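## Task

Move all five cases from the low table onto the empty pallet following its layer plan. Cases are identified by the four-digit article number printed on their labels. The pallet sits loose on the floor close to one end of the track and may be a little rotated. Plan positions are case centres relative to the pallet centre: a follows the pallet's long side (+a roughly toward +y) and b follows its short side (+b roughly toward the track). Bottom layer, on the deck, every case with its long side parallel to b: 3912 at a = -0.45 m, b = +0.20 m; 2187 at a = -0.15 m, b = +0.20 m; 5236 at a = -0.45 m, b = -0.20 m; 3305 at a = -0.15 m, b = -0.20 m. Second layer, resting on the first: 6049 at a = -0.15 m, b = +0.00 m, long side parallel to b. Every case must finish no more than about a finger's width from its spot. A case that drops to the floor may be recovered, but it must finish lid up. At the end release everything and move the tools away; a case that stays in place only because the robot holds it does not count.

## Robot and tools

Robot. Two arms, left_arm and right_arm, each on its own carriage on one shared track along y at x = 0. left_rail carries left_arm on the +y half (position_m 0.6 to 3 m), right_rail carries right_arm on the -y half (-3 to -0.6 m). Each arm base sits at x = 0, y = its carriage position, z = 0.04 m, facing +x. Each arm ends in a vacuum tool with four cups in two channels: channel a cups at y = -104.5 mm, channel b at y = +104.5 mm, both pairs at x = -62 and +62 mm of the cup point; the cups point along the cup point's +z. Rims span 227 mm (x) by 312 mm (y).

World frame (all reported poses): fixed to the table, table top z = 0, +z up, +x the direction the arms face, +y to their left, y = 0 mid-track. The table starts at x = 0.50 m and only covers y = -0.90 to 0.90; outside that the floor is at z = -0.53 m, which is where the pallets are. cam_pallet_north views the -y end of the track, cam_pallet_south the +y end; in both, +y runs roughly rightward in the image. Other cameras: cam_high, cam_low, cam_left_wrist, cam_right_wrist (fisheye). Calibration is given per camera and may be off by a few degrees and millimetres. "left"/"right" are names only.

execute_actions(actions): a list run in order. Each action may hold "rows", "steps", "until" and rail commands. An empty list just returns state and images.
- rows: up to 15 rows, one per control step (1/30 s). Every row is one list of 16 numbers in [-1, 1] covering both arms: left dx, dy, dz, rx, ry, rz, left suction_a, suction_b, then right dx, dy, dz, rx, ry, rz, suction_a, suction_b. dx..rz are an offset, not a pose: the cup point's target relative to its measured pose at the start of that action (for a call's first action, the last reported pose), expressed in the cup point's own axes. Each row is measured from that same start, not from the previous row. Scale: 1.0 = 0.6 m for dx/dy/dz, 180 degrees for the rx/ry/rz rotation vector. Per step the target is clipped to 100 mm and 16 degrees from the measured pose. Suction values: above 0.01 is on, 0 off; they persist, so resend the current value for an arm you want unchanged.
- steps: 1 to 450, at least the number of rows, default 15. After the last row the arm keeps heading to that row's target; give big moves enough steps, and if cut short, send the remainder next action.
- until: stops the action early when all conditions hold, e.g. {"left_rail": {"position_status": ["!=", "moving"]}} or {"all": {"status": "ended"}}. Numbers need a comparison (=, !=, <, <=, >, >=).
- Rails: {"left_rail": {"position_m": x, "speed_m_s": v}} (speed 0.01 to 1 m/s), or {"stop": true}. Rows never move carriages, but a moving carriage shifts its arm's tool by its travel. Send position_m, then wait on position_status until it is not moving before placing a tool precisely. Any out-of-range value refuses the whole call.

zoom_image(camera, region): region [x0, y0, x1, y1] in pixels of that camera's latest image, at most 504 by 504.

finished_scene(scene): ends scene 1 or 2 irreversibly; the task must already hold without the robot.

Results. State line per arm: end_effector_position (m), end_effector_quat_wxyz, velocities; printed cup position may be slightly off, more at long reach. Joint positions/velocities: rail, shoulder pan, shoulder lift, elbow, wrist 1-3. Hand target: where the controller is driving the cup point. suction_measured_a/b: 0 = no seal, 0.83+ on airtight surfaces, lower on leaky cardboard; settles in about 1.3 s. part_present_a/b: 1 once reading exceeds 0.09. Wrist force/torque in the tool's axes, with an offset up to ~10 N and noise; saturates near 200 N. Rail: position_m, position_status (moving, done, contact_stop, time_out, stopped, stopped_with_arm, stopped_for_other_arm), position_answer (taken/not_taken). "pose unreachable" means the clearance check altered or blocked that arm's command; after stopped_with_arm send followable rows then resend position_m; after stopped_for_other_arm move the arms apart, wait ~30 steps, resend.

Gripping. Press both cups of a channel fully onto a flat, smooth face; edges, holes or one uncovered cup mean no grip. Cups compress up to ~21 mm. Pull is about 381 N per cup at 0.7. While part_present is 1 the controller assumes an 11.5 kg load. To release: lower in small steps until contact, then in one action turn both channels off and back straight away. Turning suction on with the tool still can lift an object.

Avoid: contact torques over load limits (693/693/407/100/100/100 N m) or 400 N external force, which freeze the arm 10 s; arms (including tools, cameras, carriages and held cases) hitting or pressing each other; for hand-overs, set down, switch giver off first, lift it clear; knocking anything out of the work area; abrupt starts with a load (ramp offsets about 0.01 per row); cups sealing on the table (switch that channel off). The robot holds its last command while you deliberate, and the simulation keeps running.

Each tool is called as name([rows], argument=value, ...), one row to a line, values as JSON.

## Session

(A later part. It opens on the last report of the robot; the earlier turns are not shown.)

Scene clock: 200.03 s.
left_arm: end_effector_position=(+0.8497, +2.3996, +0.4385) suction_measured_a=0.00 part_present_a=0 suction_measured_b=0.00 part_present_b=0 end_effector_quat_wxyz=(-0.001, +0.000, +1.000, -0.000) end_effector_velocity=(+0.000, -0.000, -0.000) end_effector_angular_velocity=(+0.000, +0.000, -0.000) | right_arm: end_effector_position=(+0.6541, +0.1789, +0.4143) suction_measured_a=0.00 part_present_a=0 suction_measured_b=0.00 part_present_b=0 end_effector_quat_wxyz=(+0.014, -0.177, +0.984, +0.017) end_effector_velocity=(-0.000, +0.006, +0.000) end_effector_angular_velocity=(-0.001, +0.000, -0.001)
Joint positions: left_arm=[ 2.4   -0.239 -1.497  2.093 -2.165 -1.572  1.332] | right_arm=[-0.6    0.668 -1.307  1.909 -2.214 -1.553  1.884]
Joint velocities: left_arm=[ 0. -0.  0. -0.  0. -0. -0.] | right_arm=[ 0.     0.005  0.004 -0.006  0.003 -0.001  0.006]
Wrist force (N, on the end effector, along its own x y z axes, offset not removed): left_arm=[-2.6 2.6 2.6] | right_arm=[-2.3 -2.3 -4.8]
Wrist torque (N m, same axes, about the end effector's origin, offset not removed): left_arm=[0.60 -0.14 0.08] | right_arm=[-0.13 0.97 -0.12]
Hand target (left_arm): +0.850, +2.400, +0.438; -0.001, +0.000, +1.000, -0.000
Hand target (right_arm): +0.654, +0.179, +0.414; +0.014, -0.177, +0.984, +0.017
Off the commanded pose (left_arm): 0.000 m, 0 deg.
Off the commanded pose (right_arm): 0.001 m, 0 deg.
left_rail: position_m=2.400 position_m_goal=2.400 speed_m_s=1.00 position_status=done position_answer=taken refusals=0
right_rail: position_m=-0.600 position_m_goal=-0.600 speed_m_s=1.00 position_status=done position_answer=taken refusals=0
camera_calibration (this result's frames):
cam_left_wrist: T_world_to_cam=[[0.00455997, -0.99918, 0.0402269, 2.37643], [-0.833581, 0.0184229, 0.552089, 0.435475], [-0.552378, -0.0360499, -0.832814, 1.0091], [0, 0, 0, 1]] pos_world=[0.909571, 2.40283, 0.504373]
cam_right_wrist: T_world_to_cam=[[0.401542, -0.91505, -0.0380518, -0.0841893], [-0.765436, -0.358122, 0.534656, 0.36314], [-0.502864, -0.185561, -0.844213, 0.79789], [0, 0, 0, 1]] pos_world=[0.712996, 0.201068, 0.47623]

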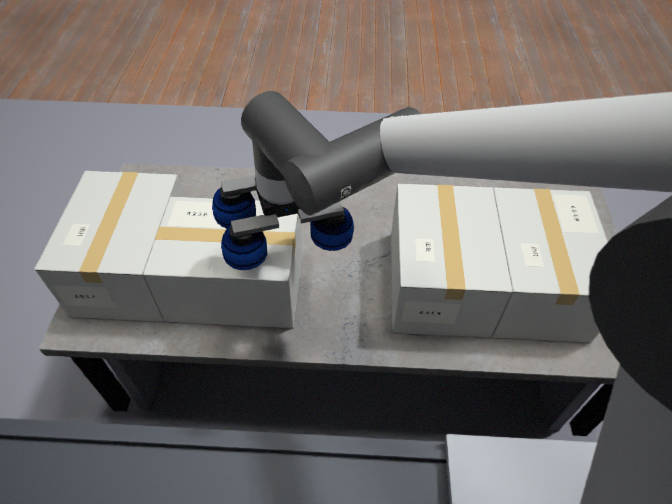

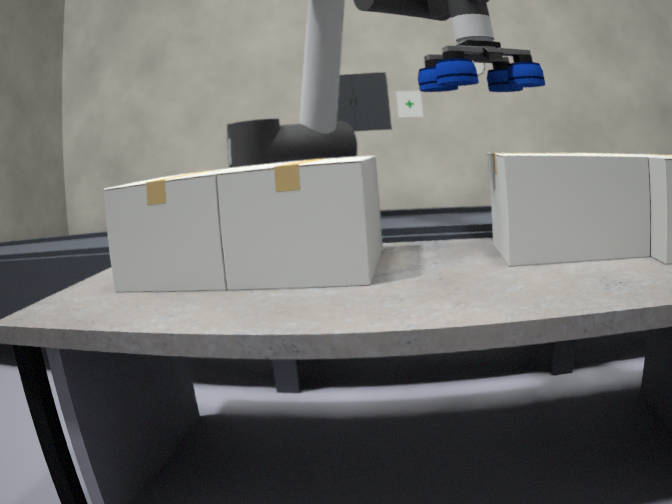

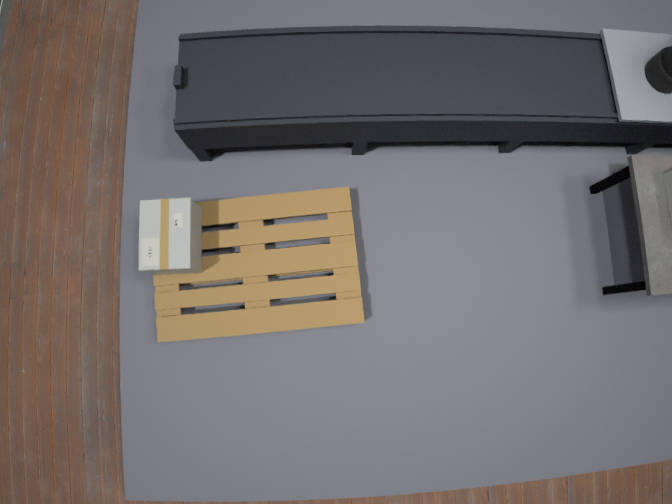

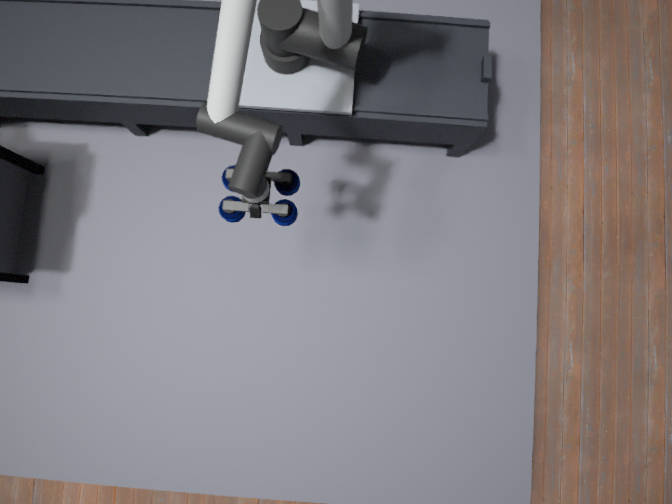

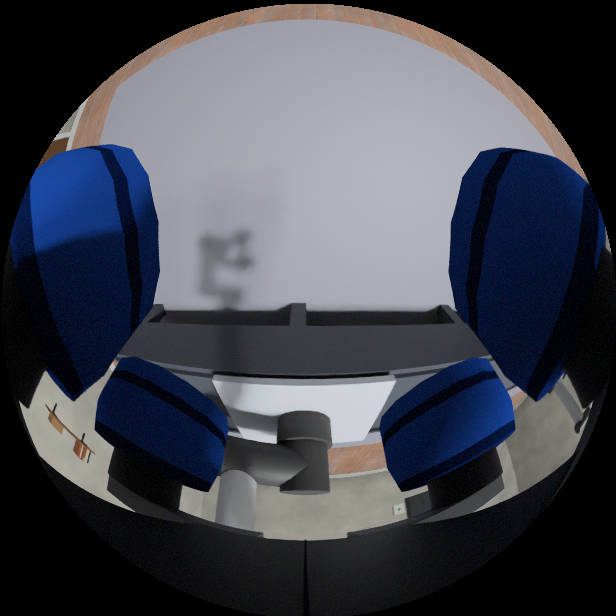

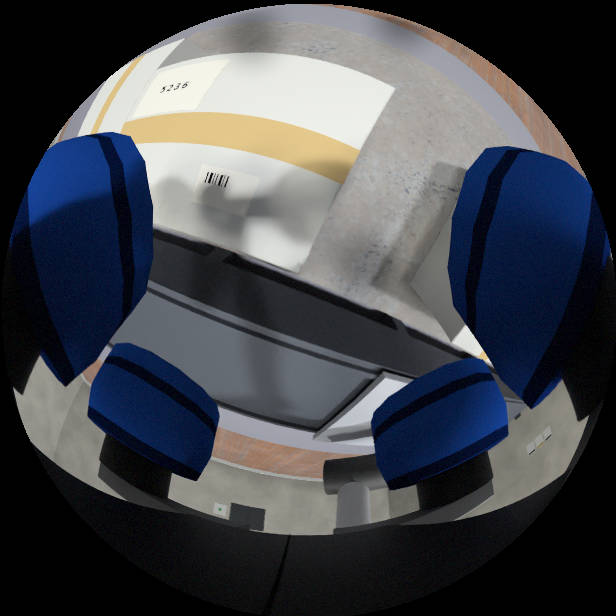

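execute_actions([
  {"rows":[[0,0,0,0,0,0,0,0,-0.266,0.257,-0.143,0.0109,0.009,0.1133,0,0]],"steps":28},
])

zoom_image(camera="cam_right_wrist", region=[130, 60, 480, 330])

Scene clock: 220.57 s.
left_arm: end_effector_position=(+0.8497, +2.3996, +0.4385) suction_measured_a=0.00 part_present_a=0 suction_measured_b=0.00 part_present_b=0 end_effector_quat_wxyz=(-0.001, +0.000, +1.000, -0.000) end_effector_velocity=(-0.000, +0.000, +0.000) end_effector_angular_velocity=(-0.000, -0.000, +0.000) | right_arm: end_effector_position=(+0.7482, +0.3748, +0.5103) suction_measured_a=0.00 part_present_a=0 suction_measured_b=0.00 part_present_b=0 end_effector_quat_wxyz=(-0.000, +0.000, +1.000, +0.000) end_effector_velocity=(+0.001, +0.002, +0.001) end_effector_angular_velocity=(-0.001, +0.001, -0.001)
Joint positions: left_arm=[ 2.4   -0.239 -1.497  2.093 -2.165 -1.572  1.332] | right_arm=[-0.6    0.752 -1.126  1.485 -1.93  -1.57   2.323]
Joint velocities: left_arm=[ 0.  0. -0.  0. -0.  0. -0.] | right_arm=[ 0.     0.     0.002 -0.004  0.003 -0.     0.001]
Wrist force (N, on the end effector, along its own x y z axes, offset not removed): left_arm=[1.3 2.0 6.0] | right_arm=[-4.4 1.0 -3.8]
Wrist torque (N m, same axes, about the end effector's origin, offset not removed): left_arm=[0.11 -0.55 0.16] | right_arm=[0.46 1.29 -0.07]
Hand target (left_arm): +0.850, +2.400, +0.438; -0.001, +0.000, +1.000, -0.000
Hand target (right_arm): +0.748, +0.375, +0.510; -0.000, +0.000, +1.000, +0.000
Off the commanded pose (left_arm): 0.000 m, 0 deg.
Off the commanded pose (right_arm): 0.001 m, 0 deg.
left_rail: position_m=2.400 position_m_goal=2.400 speed_m_s=1.00 position_status=done position_answer=taken refusals=0
right_rail: position_m=-0.600 position_m_goal=-0.600 speed_m_s=1.00 position_status=done position_answer=taken refusals=0
camera_calibration (this result's frames):
cam_left_wrist: T_world_to_cam=[[0.00456008, -0.99918, 0.040227, 2.37643], [-0.833581, 0.0184228, 0.55209, 0.435475], [-0.552378, -0.03605, -0.832814, 1.0091], [0, 0, 0, 1]] pos_world=[0.909571, 2.40283, 0.504373]
cam_right_wrist: T_world_to_cam=[[0.0567834, -0.998324, -0.0112171, 0.336448], [-0.82374, -0.0531957, 0.564466, 0.368084], [-0.564116, -0.0228124, -0.82538, 0.937856], [0, 0, 0, 1]] pos_world=[0.813161, 0.376859, 0.570091]

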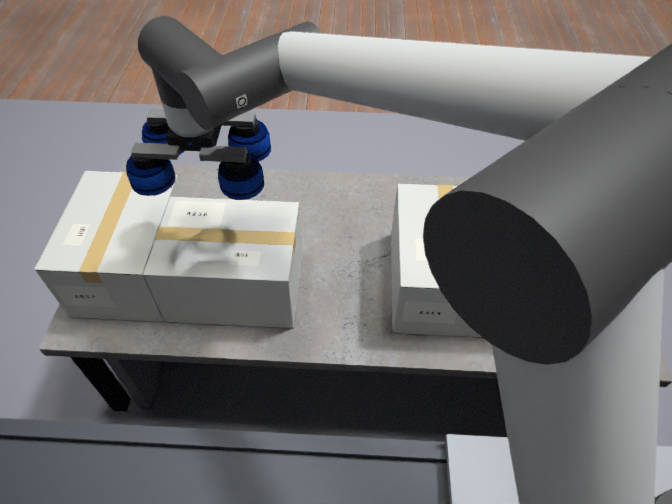

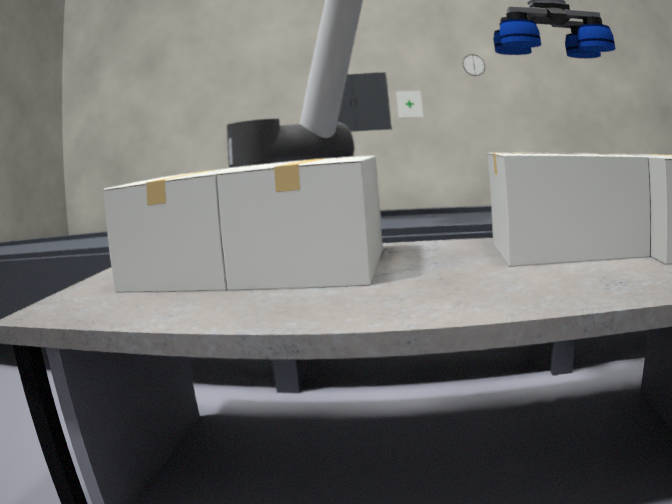

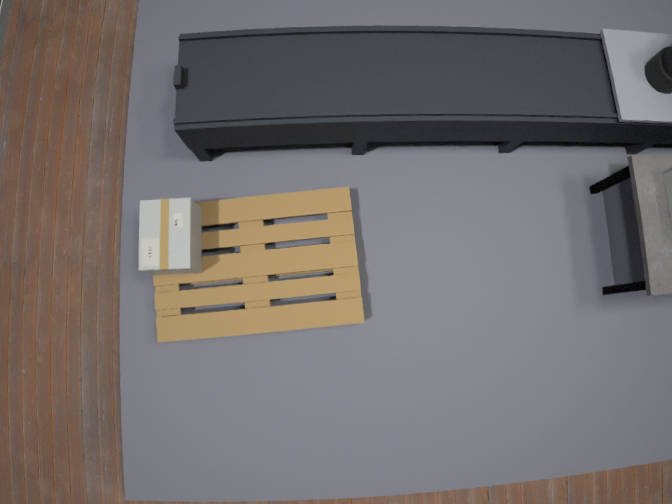

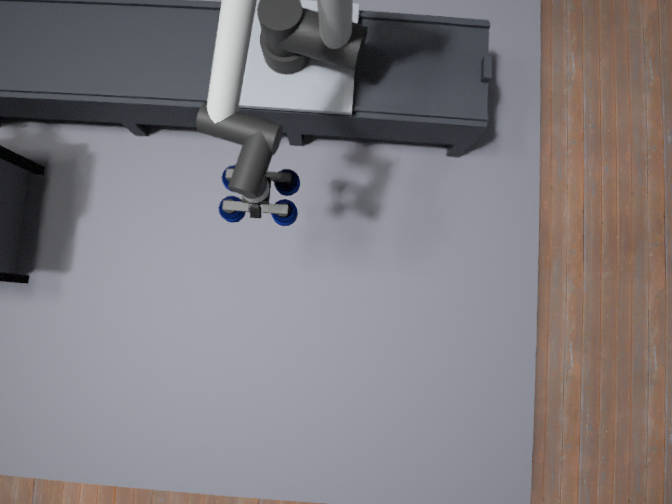

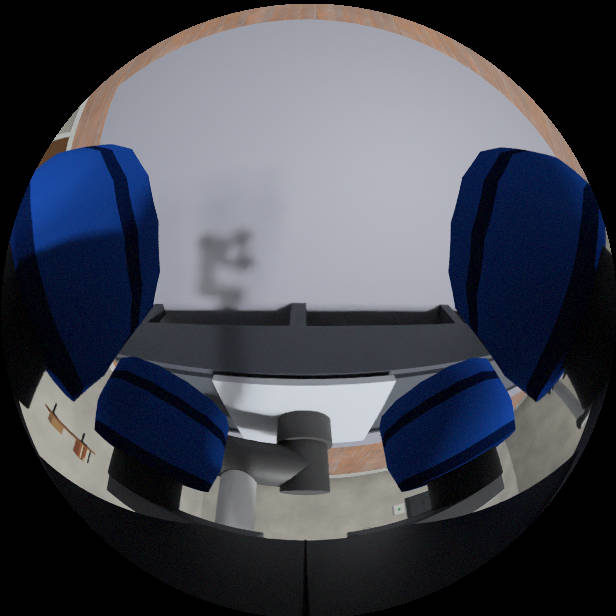

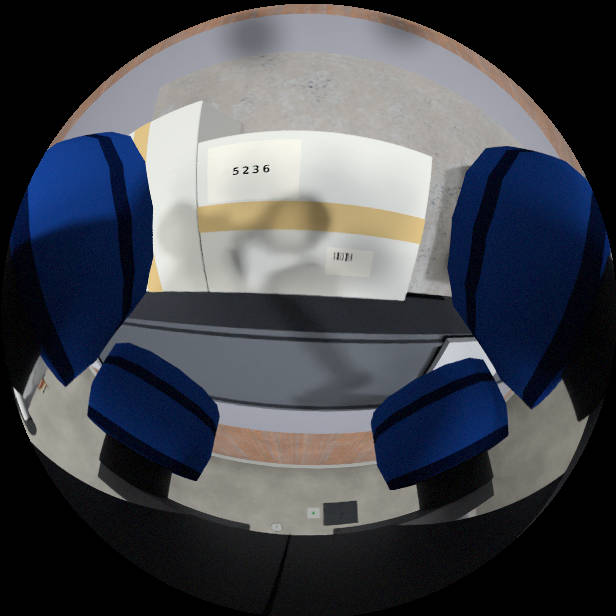

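Region (130, 60, 480, 330) of cam_right_wrist's 616x616 image, scaled by 1.440, with more detail than that image has; it fills the top 389 rows of this view, and the rest is white.

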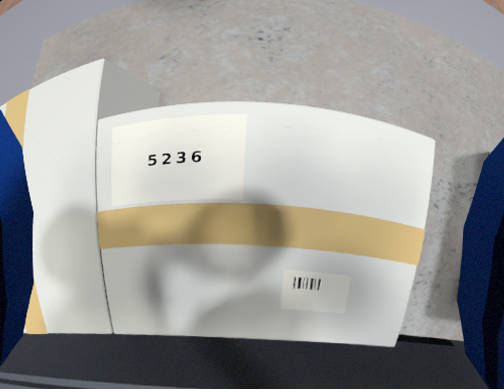

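execute_actions([
  {"rows":[[0,0,0,0,0,0,0,0,-0.017,-0.005,0.1,0,0,0,0,0],[0,0,0,0,0,0,0,0,-0.017,-0.005,0.414,0,0,0,0,0]],"steps":26},
  {"rows":[[0,0,0,0,0,0,0,0,0,0,0.01,0,0,0,1,1],[0,0,0,0,0,0,0,0,0,0,0.02,0,0,0,1,1],[0,0,0,0,0,0,0,0,0,0,0.03,0,0,0,1,1],[0,0,0,0,0,0,0,0,0,0,0.038,0,0,0,1,1],[0,0,0,0,0,0,0,0,0,0,0.045,0,0,0,1,1],[0,0,0,0,0,0,0,0,0,0,0.05,0,0,0,1,1],[0,0,0,0,0,0,0,0,0,0,0.054,0,0,0,1,1],[0,0,0,0,0,0,0,0,0,0,0.058,0,0,0,1,1],[0,0,0,0,0,0,0,0,0,0,0.061,0,0,0,1,1],[0,0,0,0,0,0,0,0,0,0,0.063,0,0,0,1,1]],"steps":30},
])

Scene clock: 235.30 s.
left_arm: end_effector_position=(+0.8497, +2.3996, +0.4385) suction_measured_a=0.00 part_present_a=0 suction_measured_b=0.00 part_present_b=0 end_effector_quat_wxyz=(-0.001, +0.000, +1.000, -0.000) end_effector_velocity=(+0.000, -0.000, -0.000) end_effector_angular_velocity=(-0.000, +0.000, +0.000) | right_arm: end_effector_position=(+0.7584, +0.3726, +0.2246) suction_measured_a=0.86 part_present_a=1 suction_measured_b=0.86 part_present_b=1 end_effector_quat_wxyz=(-0.000, +0.000, +1.000, +0.000) end_effector_velocity=(-0.000, +0.000, -0.000) end_effector_angular_velocity=(-0.000, -0.000, -0.000)
Joint positions: left_arm=[ 2.4   -0.239 -1.497  2.093 -2.165 -1.572  1.332] | right_arm=[-0.6    0.745 -0.955  1.65  -2.267 -1.57   2.316]
Joint velocities: left_arm=[ 0. -0.  0. -0. -0. -0. -0.] | right_arm=[ 0.  0.  0.  0. -0. -0.  0.]
Wrist force (N, on the end effector, along its own x y z axes, offset not removed): left_arm=[-5.1 1.9 2.7] | right_arm=[-4.3 1.4 -25.8]
Wrist torque (N m, same axes, about the end effector's origin, offset not removed): left_arm=[0.48 0.29 0.03] | right_arm=[-2.65 0.15 -0.15]
Hand target (left_arm): +0.850, +2.400, +0.438; -0.001, +0.000, +1.000, -0.000
Hand target (right_arm): +0.758, +0.373, +0.225; -0.000, +0.000, +1.000, +0.000
Off the commanded pose (left_arm): 0.000 m, 0 deg.
Off the commanded pose (right_arm): 0.000 m, 0 deg.
left_rail: position_m=2.400 position_m_goal=2.400 speed_m_s=1.00 position_status=done position_answer=taken refusals=0
right_rail: position_m=-0.600 position_m_goal=-0.600 speed_m_s=1.00 position_status=done position_answer=taken refusals=0
camera_calibration (this result's frames):
cam_left_wrist: T_world_to_cam=[[0.00455987, -0.99918, 0.040227, 2.37643], [-0.833581, 0.018423, 0.55209, 0.435475], [-0.552378, -0.0360499, -0.832814, 1.0091], [0, 0, 0, 1]] pos_world=[0.909571, 2.40283, 0.504373]
cam_right_wrist: T_world_to_cam=[[0.056773, -0.998323, -0.011293, 0.330464], [-0.823751, -0.0532303, 0.564447, 0.537698], [-0.564102, -0.0227428, -0.825392, 0.707644], [0, 0, 0, 1]] pos_world=[0.823351, 0.374626, 0.284314]

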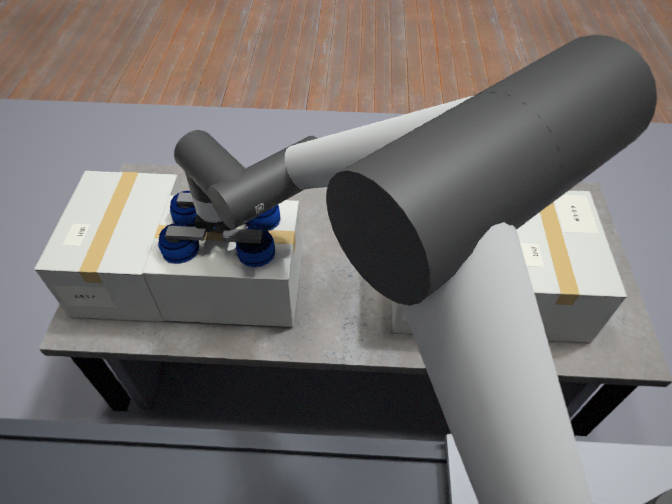

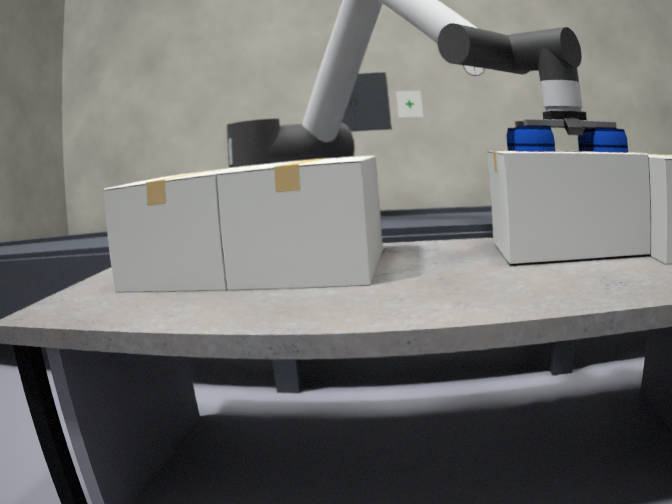

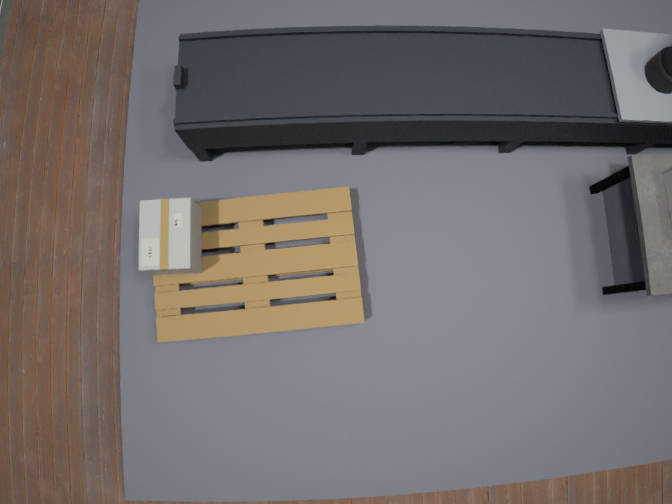

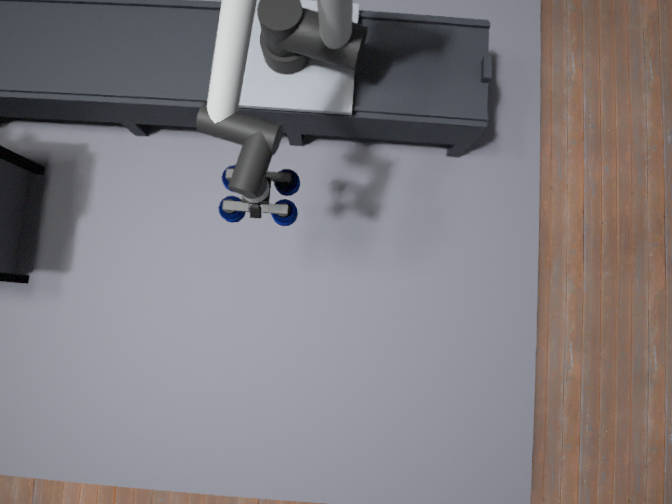

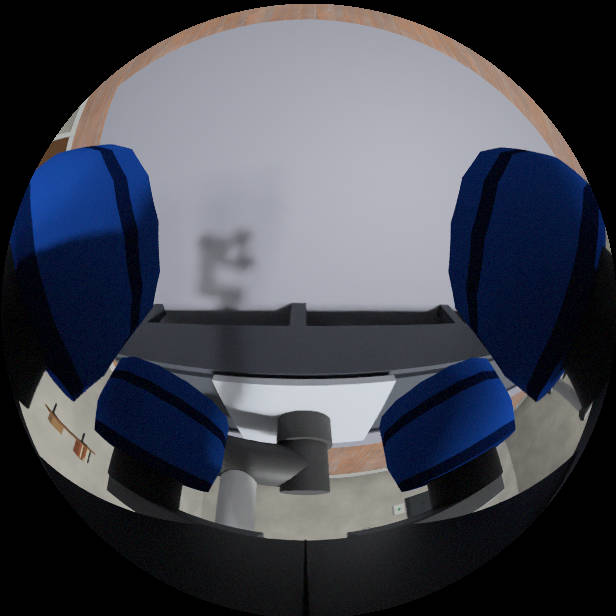

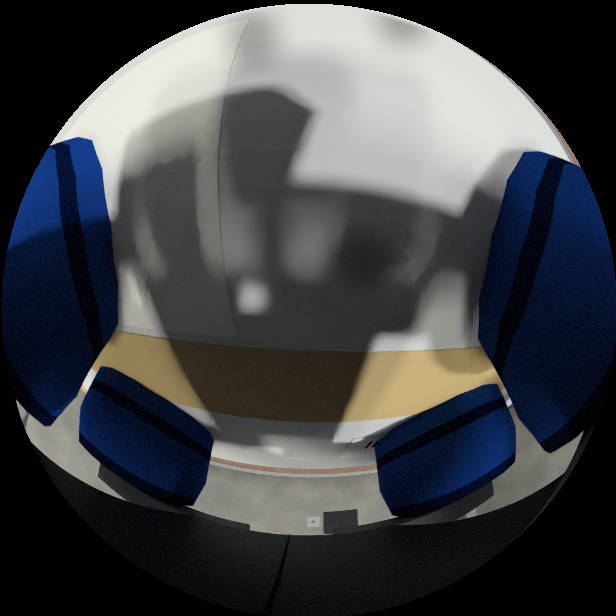

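execute_actions([
  {"rows":[[0,0,0,0,0,0,0,0,0,0,-0.01,0,0,0,1,1],[0,0,0,0,0,0,0,0,0,0,-0.025,0,0,0,1,1],[0,0,0,0,0,0,0,0,0,0,-0.05,0,0,0,1,1],[0,0,0,0,0,0,0,0,0,0,-0.08,0,0,0,1,1],[0,0,0,0,0,0,0,0,0,0,-0.115,0,0,0,1,1],[0,0,0,0,0,0,0,0,0,0,-0.155,0,0,0,1,1],[0,0,0,0,0,0,0,0,0,0,-0.2,0,0,0,1,1],[0,0,0,0,0,0,0,0,0,0,-0.245,0,0,0,1,1],[0,0,0,0,0,0,0,0,0,0,-0.29,0,0,0,1,1],[0,0,0,0,0,0,0,0,0,0,-0.335,0,0,0,1,1],[0,0,0,0,0,0,0,0,0,0,-0.375,0,0,0,1,1],[0,0,0,0,0,0,0,0,0,0,-0.41,0,0,0,1,1],[0,0,0,0,0,0,0,0,0,0,-0.44,0,0,0,1,1],[0,0,0,0,0,0,0,0,0,0,-0.465,0,0,0,1,1],[0,0,0,0,0,0,0,0,0,0,-0.48,0,0,0,1,1]],"steps":22},
  {"right_rail":{"position_m":-3.0},"rows":[[0,0,0,0,0,0,0,0,0,-0.01,0,0,0,0,1,1],[0,0,0,0,0,0,0,0,0,-0.03,0,0,0,0,1,1],[0,0,0,0,0,0,0,0,0,-0.06,0,0,0,0,1,1],[0,0,0,0,0,0,0,0,0,-0.1,0,0,0,0,1,1],[0,0,0,0,0,0,0,0,0,-0.15,0,0,0,0,1,1],[0,0,0,0,0,0,0,0,0,-0.2,0,0,0,0,1,1],[0,0,0,0,0,0,0,0,0,-0.26,0,0,0,0,1,1],[0,0,0,0,0,0,0,0,0,-0.32,0,0,0,0,1,1],[0,0,0,0,0,0,0,0,0,-0.38,0,0,0,0,1,1],[0,0,0,0,0,0,0,0,0,-1.0,0,0,0,0,1,1]],"steps":36},
  {"rows":[[0,0,0,0,0,0,0,0,-0.004,-0.01,0,0,0,0,1,1],[0,0,0,0,0,0,0,0,-0.012,-0.03,0,0,0,0,1,1],[0,0,0,0,0,0,0,0,-0.024,-0.06,0,0,0,0,1,1],[0,0,0,0,0,0,0,0,-0.04,-0.1,0,0,0,0,1,1],[0,0,0,0,0,0,0,0,-0.06,-0.15,0,0,0,0,1,1],[0,0,0,0,0,0,0,0,-0.08,-0.2,0,0,0,0,1,1],[0,0,0,0,0,0,0,0,-0.104,-0.26,0,0,0,0,1,1],[0,0,0,0,0,0,0,0,-0.128,-0.32,0,0,0,0,1,1],[0,0,0,0,0,0,0,0,-0.152,-0.38,0,0,0,0,1,1],[0,0,0,0,0,0,0,0,-0.4,-1.0,0,0,0,0,1,1]],"steps":36},
  {"rows":[[0,0,0,0,0,0,0,0,-0.004,-0.005,0.006,0,0,-0.005,1,1],[0,0,0,0,0,0,0,0,-0.013,-0.014,0.018,0,0,-0.015,1,1],[0,0,0,0,0,0,0,0,-0.026,-0.028,0.036,0,0,-0.03,1,1],[0,0,0,0,0,0,0,0,-0.043,-0.047,0.06,0,0,-0.05,1,1],[0,0,0,0,0,0,0,0,-0.065,-0.07,0.09,0,0,-0.075,1,1],[0,0,0,0,0,0,0,0,-0.086,-0.094,0.12,0,0,-0.1,1,1],[0,0,0,0,0,0,0,0,-0.11,-0.12,0.155,0,0,-0.13,1,1],[0,0,0,0,0,0,0,0,-0.137,-0.15,0.19,0,0,-0.165,1,1],[0,0,0,0,0,0,0,0,-0.163,-0.18,0.23,0,0,-0.2,1,1],[0,0,0,0,0,0,0,0,-0.43,-0.47,0.6,0,0,-0.518,1,1]],"steps":48},
])

Scene clock: 265.60 s.
left_arm: end_effector_position=(+0.8497, +2.3996, +0.4385) suction_measured_a=0.00 part_present_a=0 suction_measured_b=0.00 part_present_b=0 end_effector_quat_wxyz=(-0.001, +0.000, +1.000, -0.000) end_effector_velocity=(+0.000, -0.000, -0.000) end_effector_angular_velocity=(+0.000, +0.000, -0.000) | right_arm: end_effector_position=(+1.2400, -3.4775, +0.1411) suction_measured_a=0.88 part_present_a=1 suction_measured_b=0.88 part_present_b=1 end_effector_quat_wxyz=(-0.001, +0.725, -0.689, -0.001) end_effector_velocity=(+0.000, -0.000, -0.001) end_effector_angular_velocity=(+0.002, +0.001, +0.013)
Joint positions: left_arm=[ 2.4   -0.239 -1.497  2.093 -2.165 -1.572  1.332] | right_arm=[-3.    -0.52  -0.806  1.505 -2.268 -1.568 -0.571]
Joint velocities: left_arm=[ 0. -0.  0. -0.  0. -0. -0.] | right_arm=[ 0.    -0.     0.001 -0.001  0.002  0.001 -0.013]
Wrist force (N, on the end effector, along its own x y z axes, offset not removed): left_arm=[-1.3 6.7 0.9] | right_arm=[-1.5 -0.5 -21.7]
Wrist torque (N m, same axes, about the end effector's origin, offset not removed): left_arm=[1.20 0.14 0.18] | right_arm=[-3.01 -0.21 -0.03]
Hand target (left_arm): +0.850, +2.400, +0.438; -0.001, +0.000, +1.000, -0.000
Hand target (right_arm): +1.240, -3.478, +0.141; -0.001, +0.725, -0.688, -0.001
Off the commanded pose (left_arm): 0.000 m, 0 deg.
Off the commanded pose (right_arm): 0.001 m, 0 deg.
left_rail: position_m=2.400 position_m_goal=2.400 speed_m_s=1.00 position_status=done position_answer=taken refusals=0
right_rail: position_m=-3.000 position_m_goal=-3.000 speed_m_s=1.00 position_status=done position_answer=taken refusals=0
camera_calibration (this result's frames):
cam_left_wrist: T_world_to_cam=[[0.00455986, -0.99918, 0.040227, 2.37643], [-0.833581, 0.018423, 0.552089, 0.435475], [-0.552378, -0.0360499, -0.832814, 1.0091], [0, 0, 0, 1]] pos_world=[0.909571, 2.40283, 0.504373]
cam_right_wrist: T_world_to_cam=[[0.994079, 0.108164, -0.010333, -0.856026], [0.0952636, -0.821864, 0.561662, -3.0355], [0.0522592, -0.559321, -0.827302, -1.80707], [0, 0, 0, 1]] pos_world=[1.23457, -3.41291, 0.201085]

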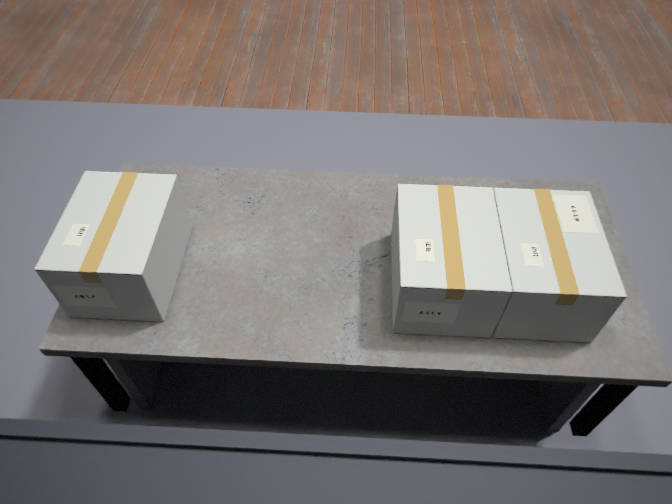

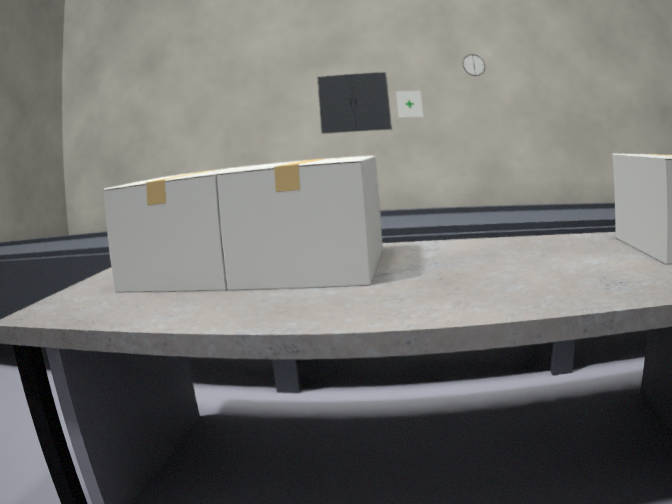

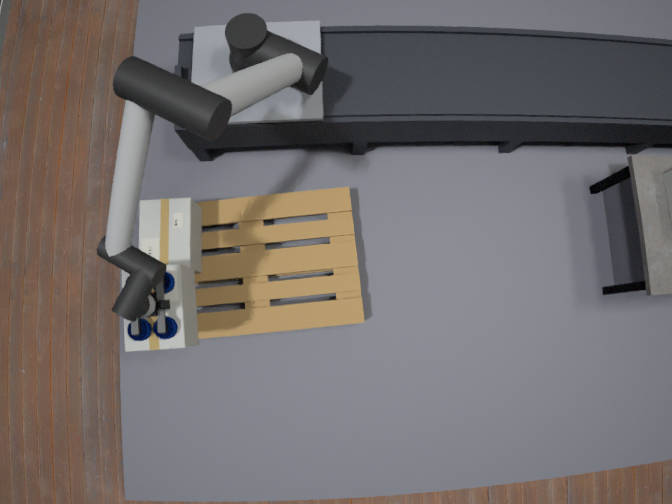

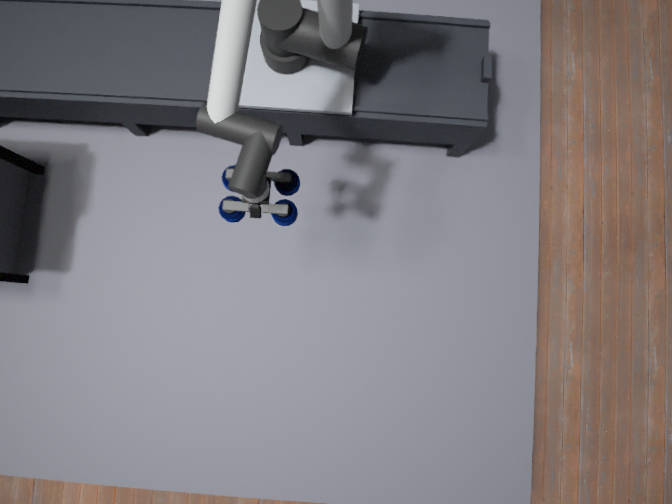

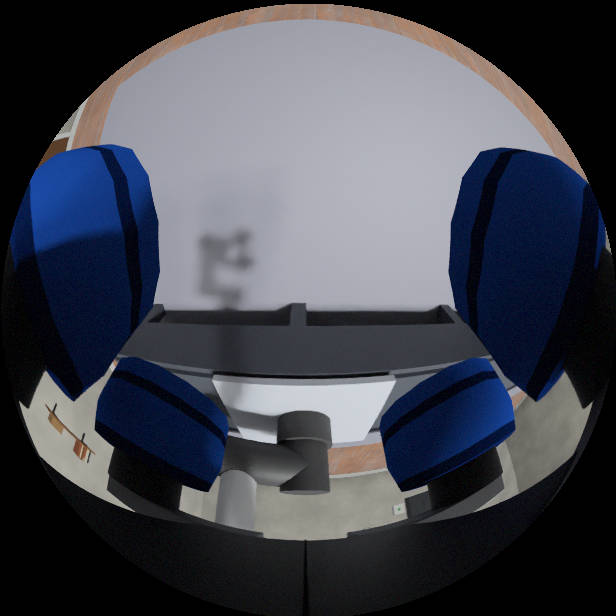

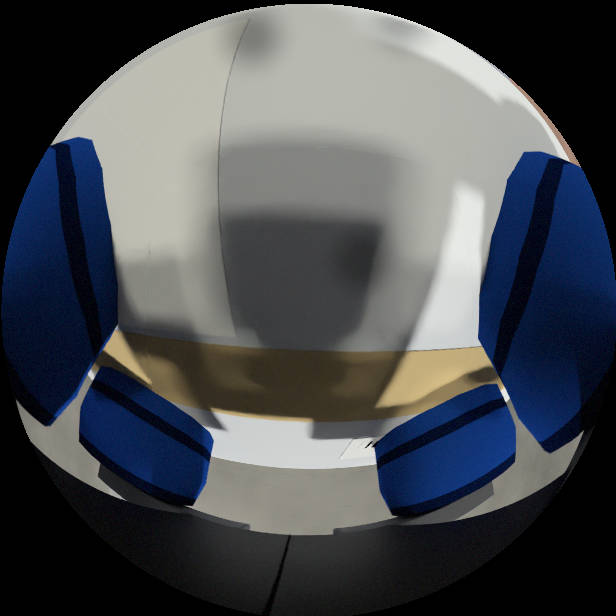

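execute_actions([
  {"rows":[[0,0,0,0,0,0,0,0,0.008,-0.008,0,0,0,0,1,1],[0,0,0,0,0,0,0,0,0.02,-0.02,0.005,0,0,-0.001,1,1],[0,0,0,0,0,0,0,0,0.034,-0.034,0.015,0,0,-0.002,1,1],[0,0,0,0,0,0,0,0,0.044,-0.044,0.03,0,0,-0.002,1,1],[0,0,0,0,0,0,0,0,0.048,-0.048,0.05,0,0,-0.002,1,1],[0,0,0,0,0,0,0,0,0.048,-0.048,0.08,0,0,-0.002,1,1],[0,0,0,0,0,0,0,0,0.048,-0.048,0.12,0,0,-0.002,1,1],[0,0,0,0,0,0,0,0,0.048,-0.048,0.165,0,0,-0.002,1,1],[0,0,0,0,0,0,0,0,0.048,-0.048,0.21,0,0,-0.002,1,1],[0,0,0,0,0,0,0,0,0.048,-0.048,0.26,0,0,-0.002,1,1],[0,0,0,0,0,0,0,0,0.048,-0.048,0.31,0,0,-0.002,1,1],[0,0,0,0,0,0,0,0,0.048,-0.048,0.36,0,0,-0.002,1,1],[0,0,0,0,0,0,0,0,0.048,-0.048,0.41,0,0,-0.002,1,1],[0,0,0,0,0,0,0,0,0.048,-0.048,0.45,0,0,-0.002,1,1],[0,0,0,0,0,0,0,0,0.048,-0.048,0.485,0,0,-0.002,1,1]],"steps":28},
])

zoom_image(camera="cam_pallet_north", region=[120, 185, 260, 365])

Scene clock: 276.77 s.
left_arm: end_effector_position=(+0.8497, +2.3996, +0.4385) suction_measured_a=0.00 part_present_a=0 suction_measured_b=0.00 part_present_b=0 end_effector_quat_wxyz=(-0.001, +0.000, +1.000, -0.000) end_effector_velocity=(+0.000, -0.000, -0.000) end_effector_angular_velocity=(+0.000, -0.000, +0.000) | right_arm: end_effector_position=(+1.2705, -3.5037, -0.1481) suction_measured_a=0.88 part_present_a=1 suction_measured_b=0.88 part_present_b=1 end_effector_quat_wxyz=(-0.001, +0.727, -0.686, -0.001) end_effector_velocity=(+0.006, -0.002, -0.016) end_effector_angular_velocity=(-0.000, -0.001, -0.000)
Joint positions: left_arm=[ 2.4   -0.239 -1.497  2.093 -2.165 -1.572  1.332] | right_arm=[-3.    -0.526 -0.532  1.437 -2.475 -1.568 -0.583]
Joint velocities: left_arm=[ 0. -0.  0.  0. -0.  0. -0.] | right_arm=[ 0.     0.001  0.019 -0.015 -0.005 -0.     0.001]
Wrist force (N, on the end effector, along its own x y z axes, offset not removed): left_arm=[-1.2 6.4 1.2] | right_arm=[0.9 -2.7 -17.9]
Wrist torque (N m, same axes, about the end effector's origin, offset not removed): left_arm=[0.97 -0.33 0.22] | right_arm=[-3.23 -0.40 -0.12]
Hand target (left_arm): +0.850, +2.400, +0.438; -0.001, +0.000, +1.000, -0.000
Hand target (right_arm): +1.271, -3.504, -0.150; -0.001, +0.727, -0.686, -0.001
Off the commanded pose (left_arm): 0.000 m, 0 deg.
Off the commanded pose (right_arm): 0.002 m, 0 deg.
left_rail: position_m=2.400 position_m_goal=2.400 speed_m_s=1.00 position_status=done position_answer=taken refusals=0
right_rail: position_m=-3.000 position_m_goal=-3.000 speed_m_s=1.00 position_status=done position_answer=taken refusals=0
camera_calibration (this result's frames):
cam_left_wrist: T_world_to_cam=[[0.0045603, -0.99918, 0.040227, 2.37643], [-0.833581, 0.0184226, 0.552089, 0.435476], [-0.552378, -0.0360502, -0.832814, 1.0091], [0, 0, 0, 1]] pos_world=[0.909571, 2.40283, 0.504373]
cam_right_wrist: T_world_to_cam=[[0.993385, 0.114382, -0.0101362, -0.86378], [0.100288, -0.821197, 0.561764, -2.9016], [0.055932, -0.559064, -0.827236, -2.06636], [0, 0, 0, 1]] pos_world=[1.26464, -3.43921, -0.08811]

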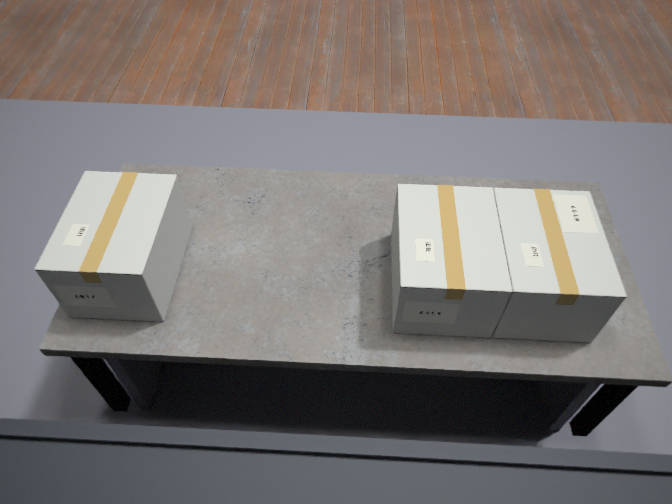

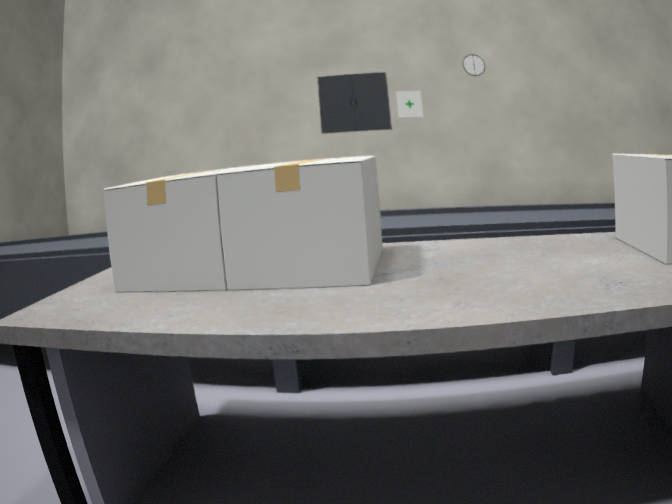

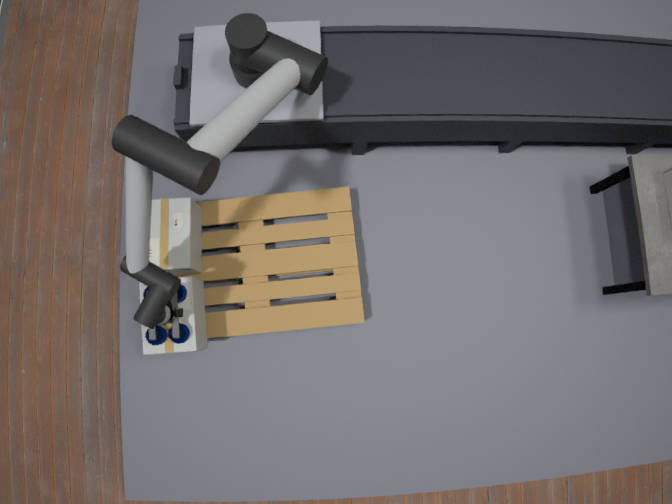

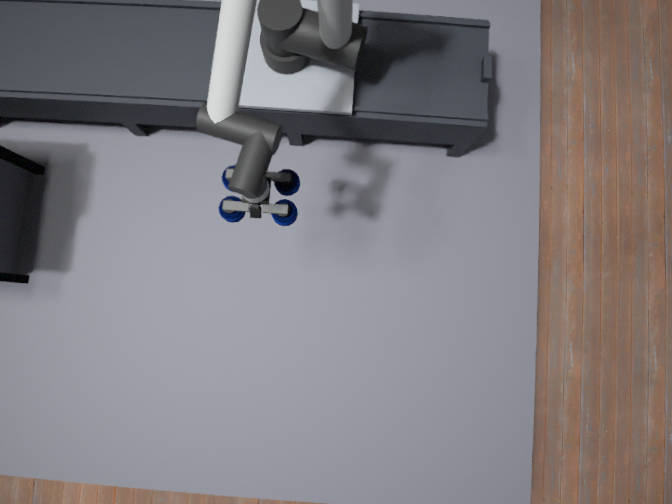

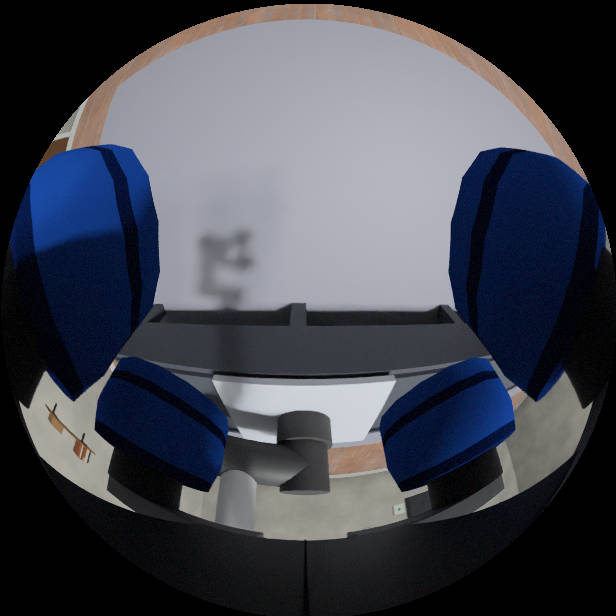

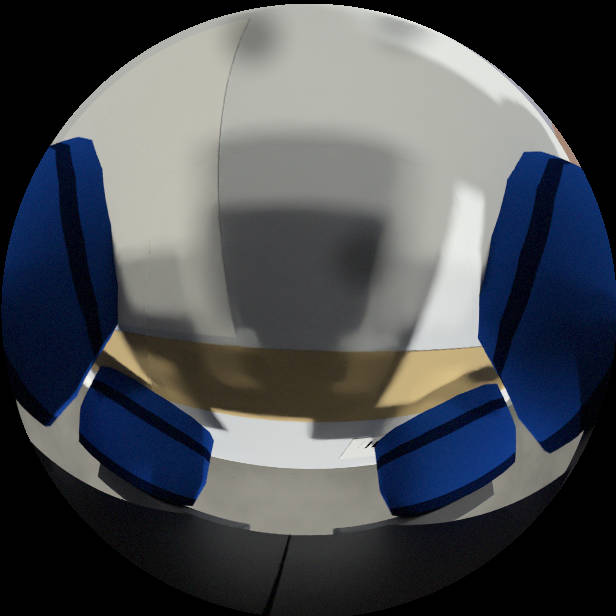

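Region (120, 185, 260, 365) of cam_pallet_north's 672x504 image, scaled by 2.800, with more detail than that image has.

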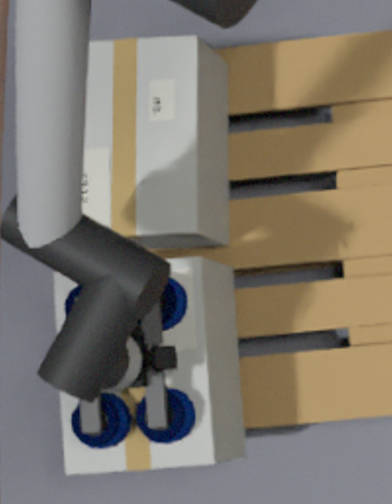

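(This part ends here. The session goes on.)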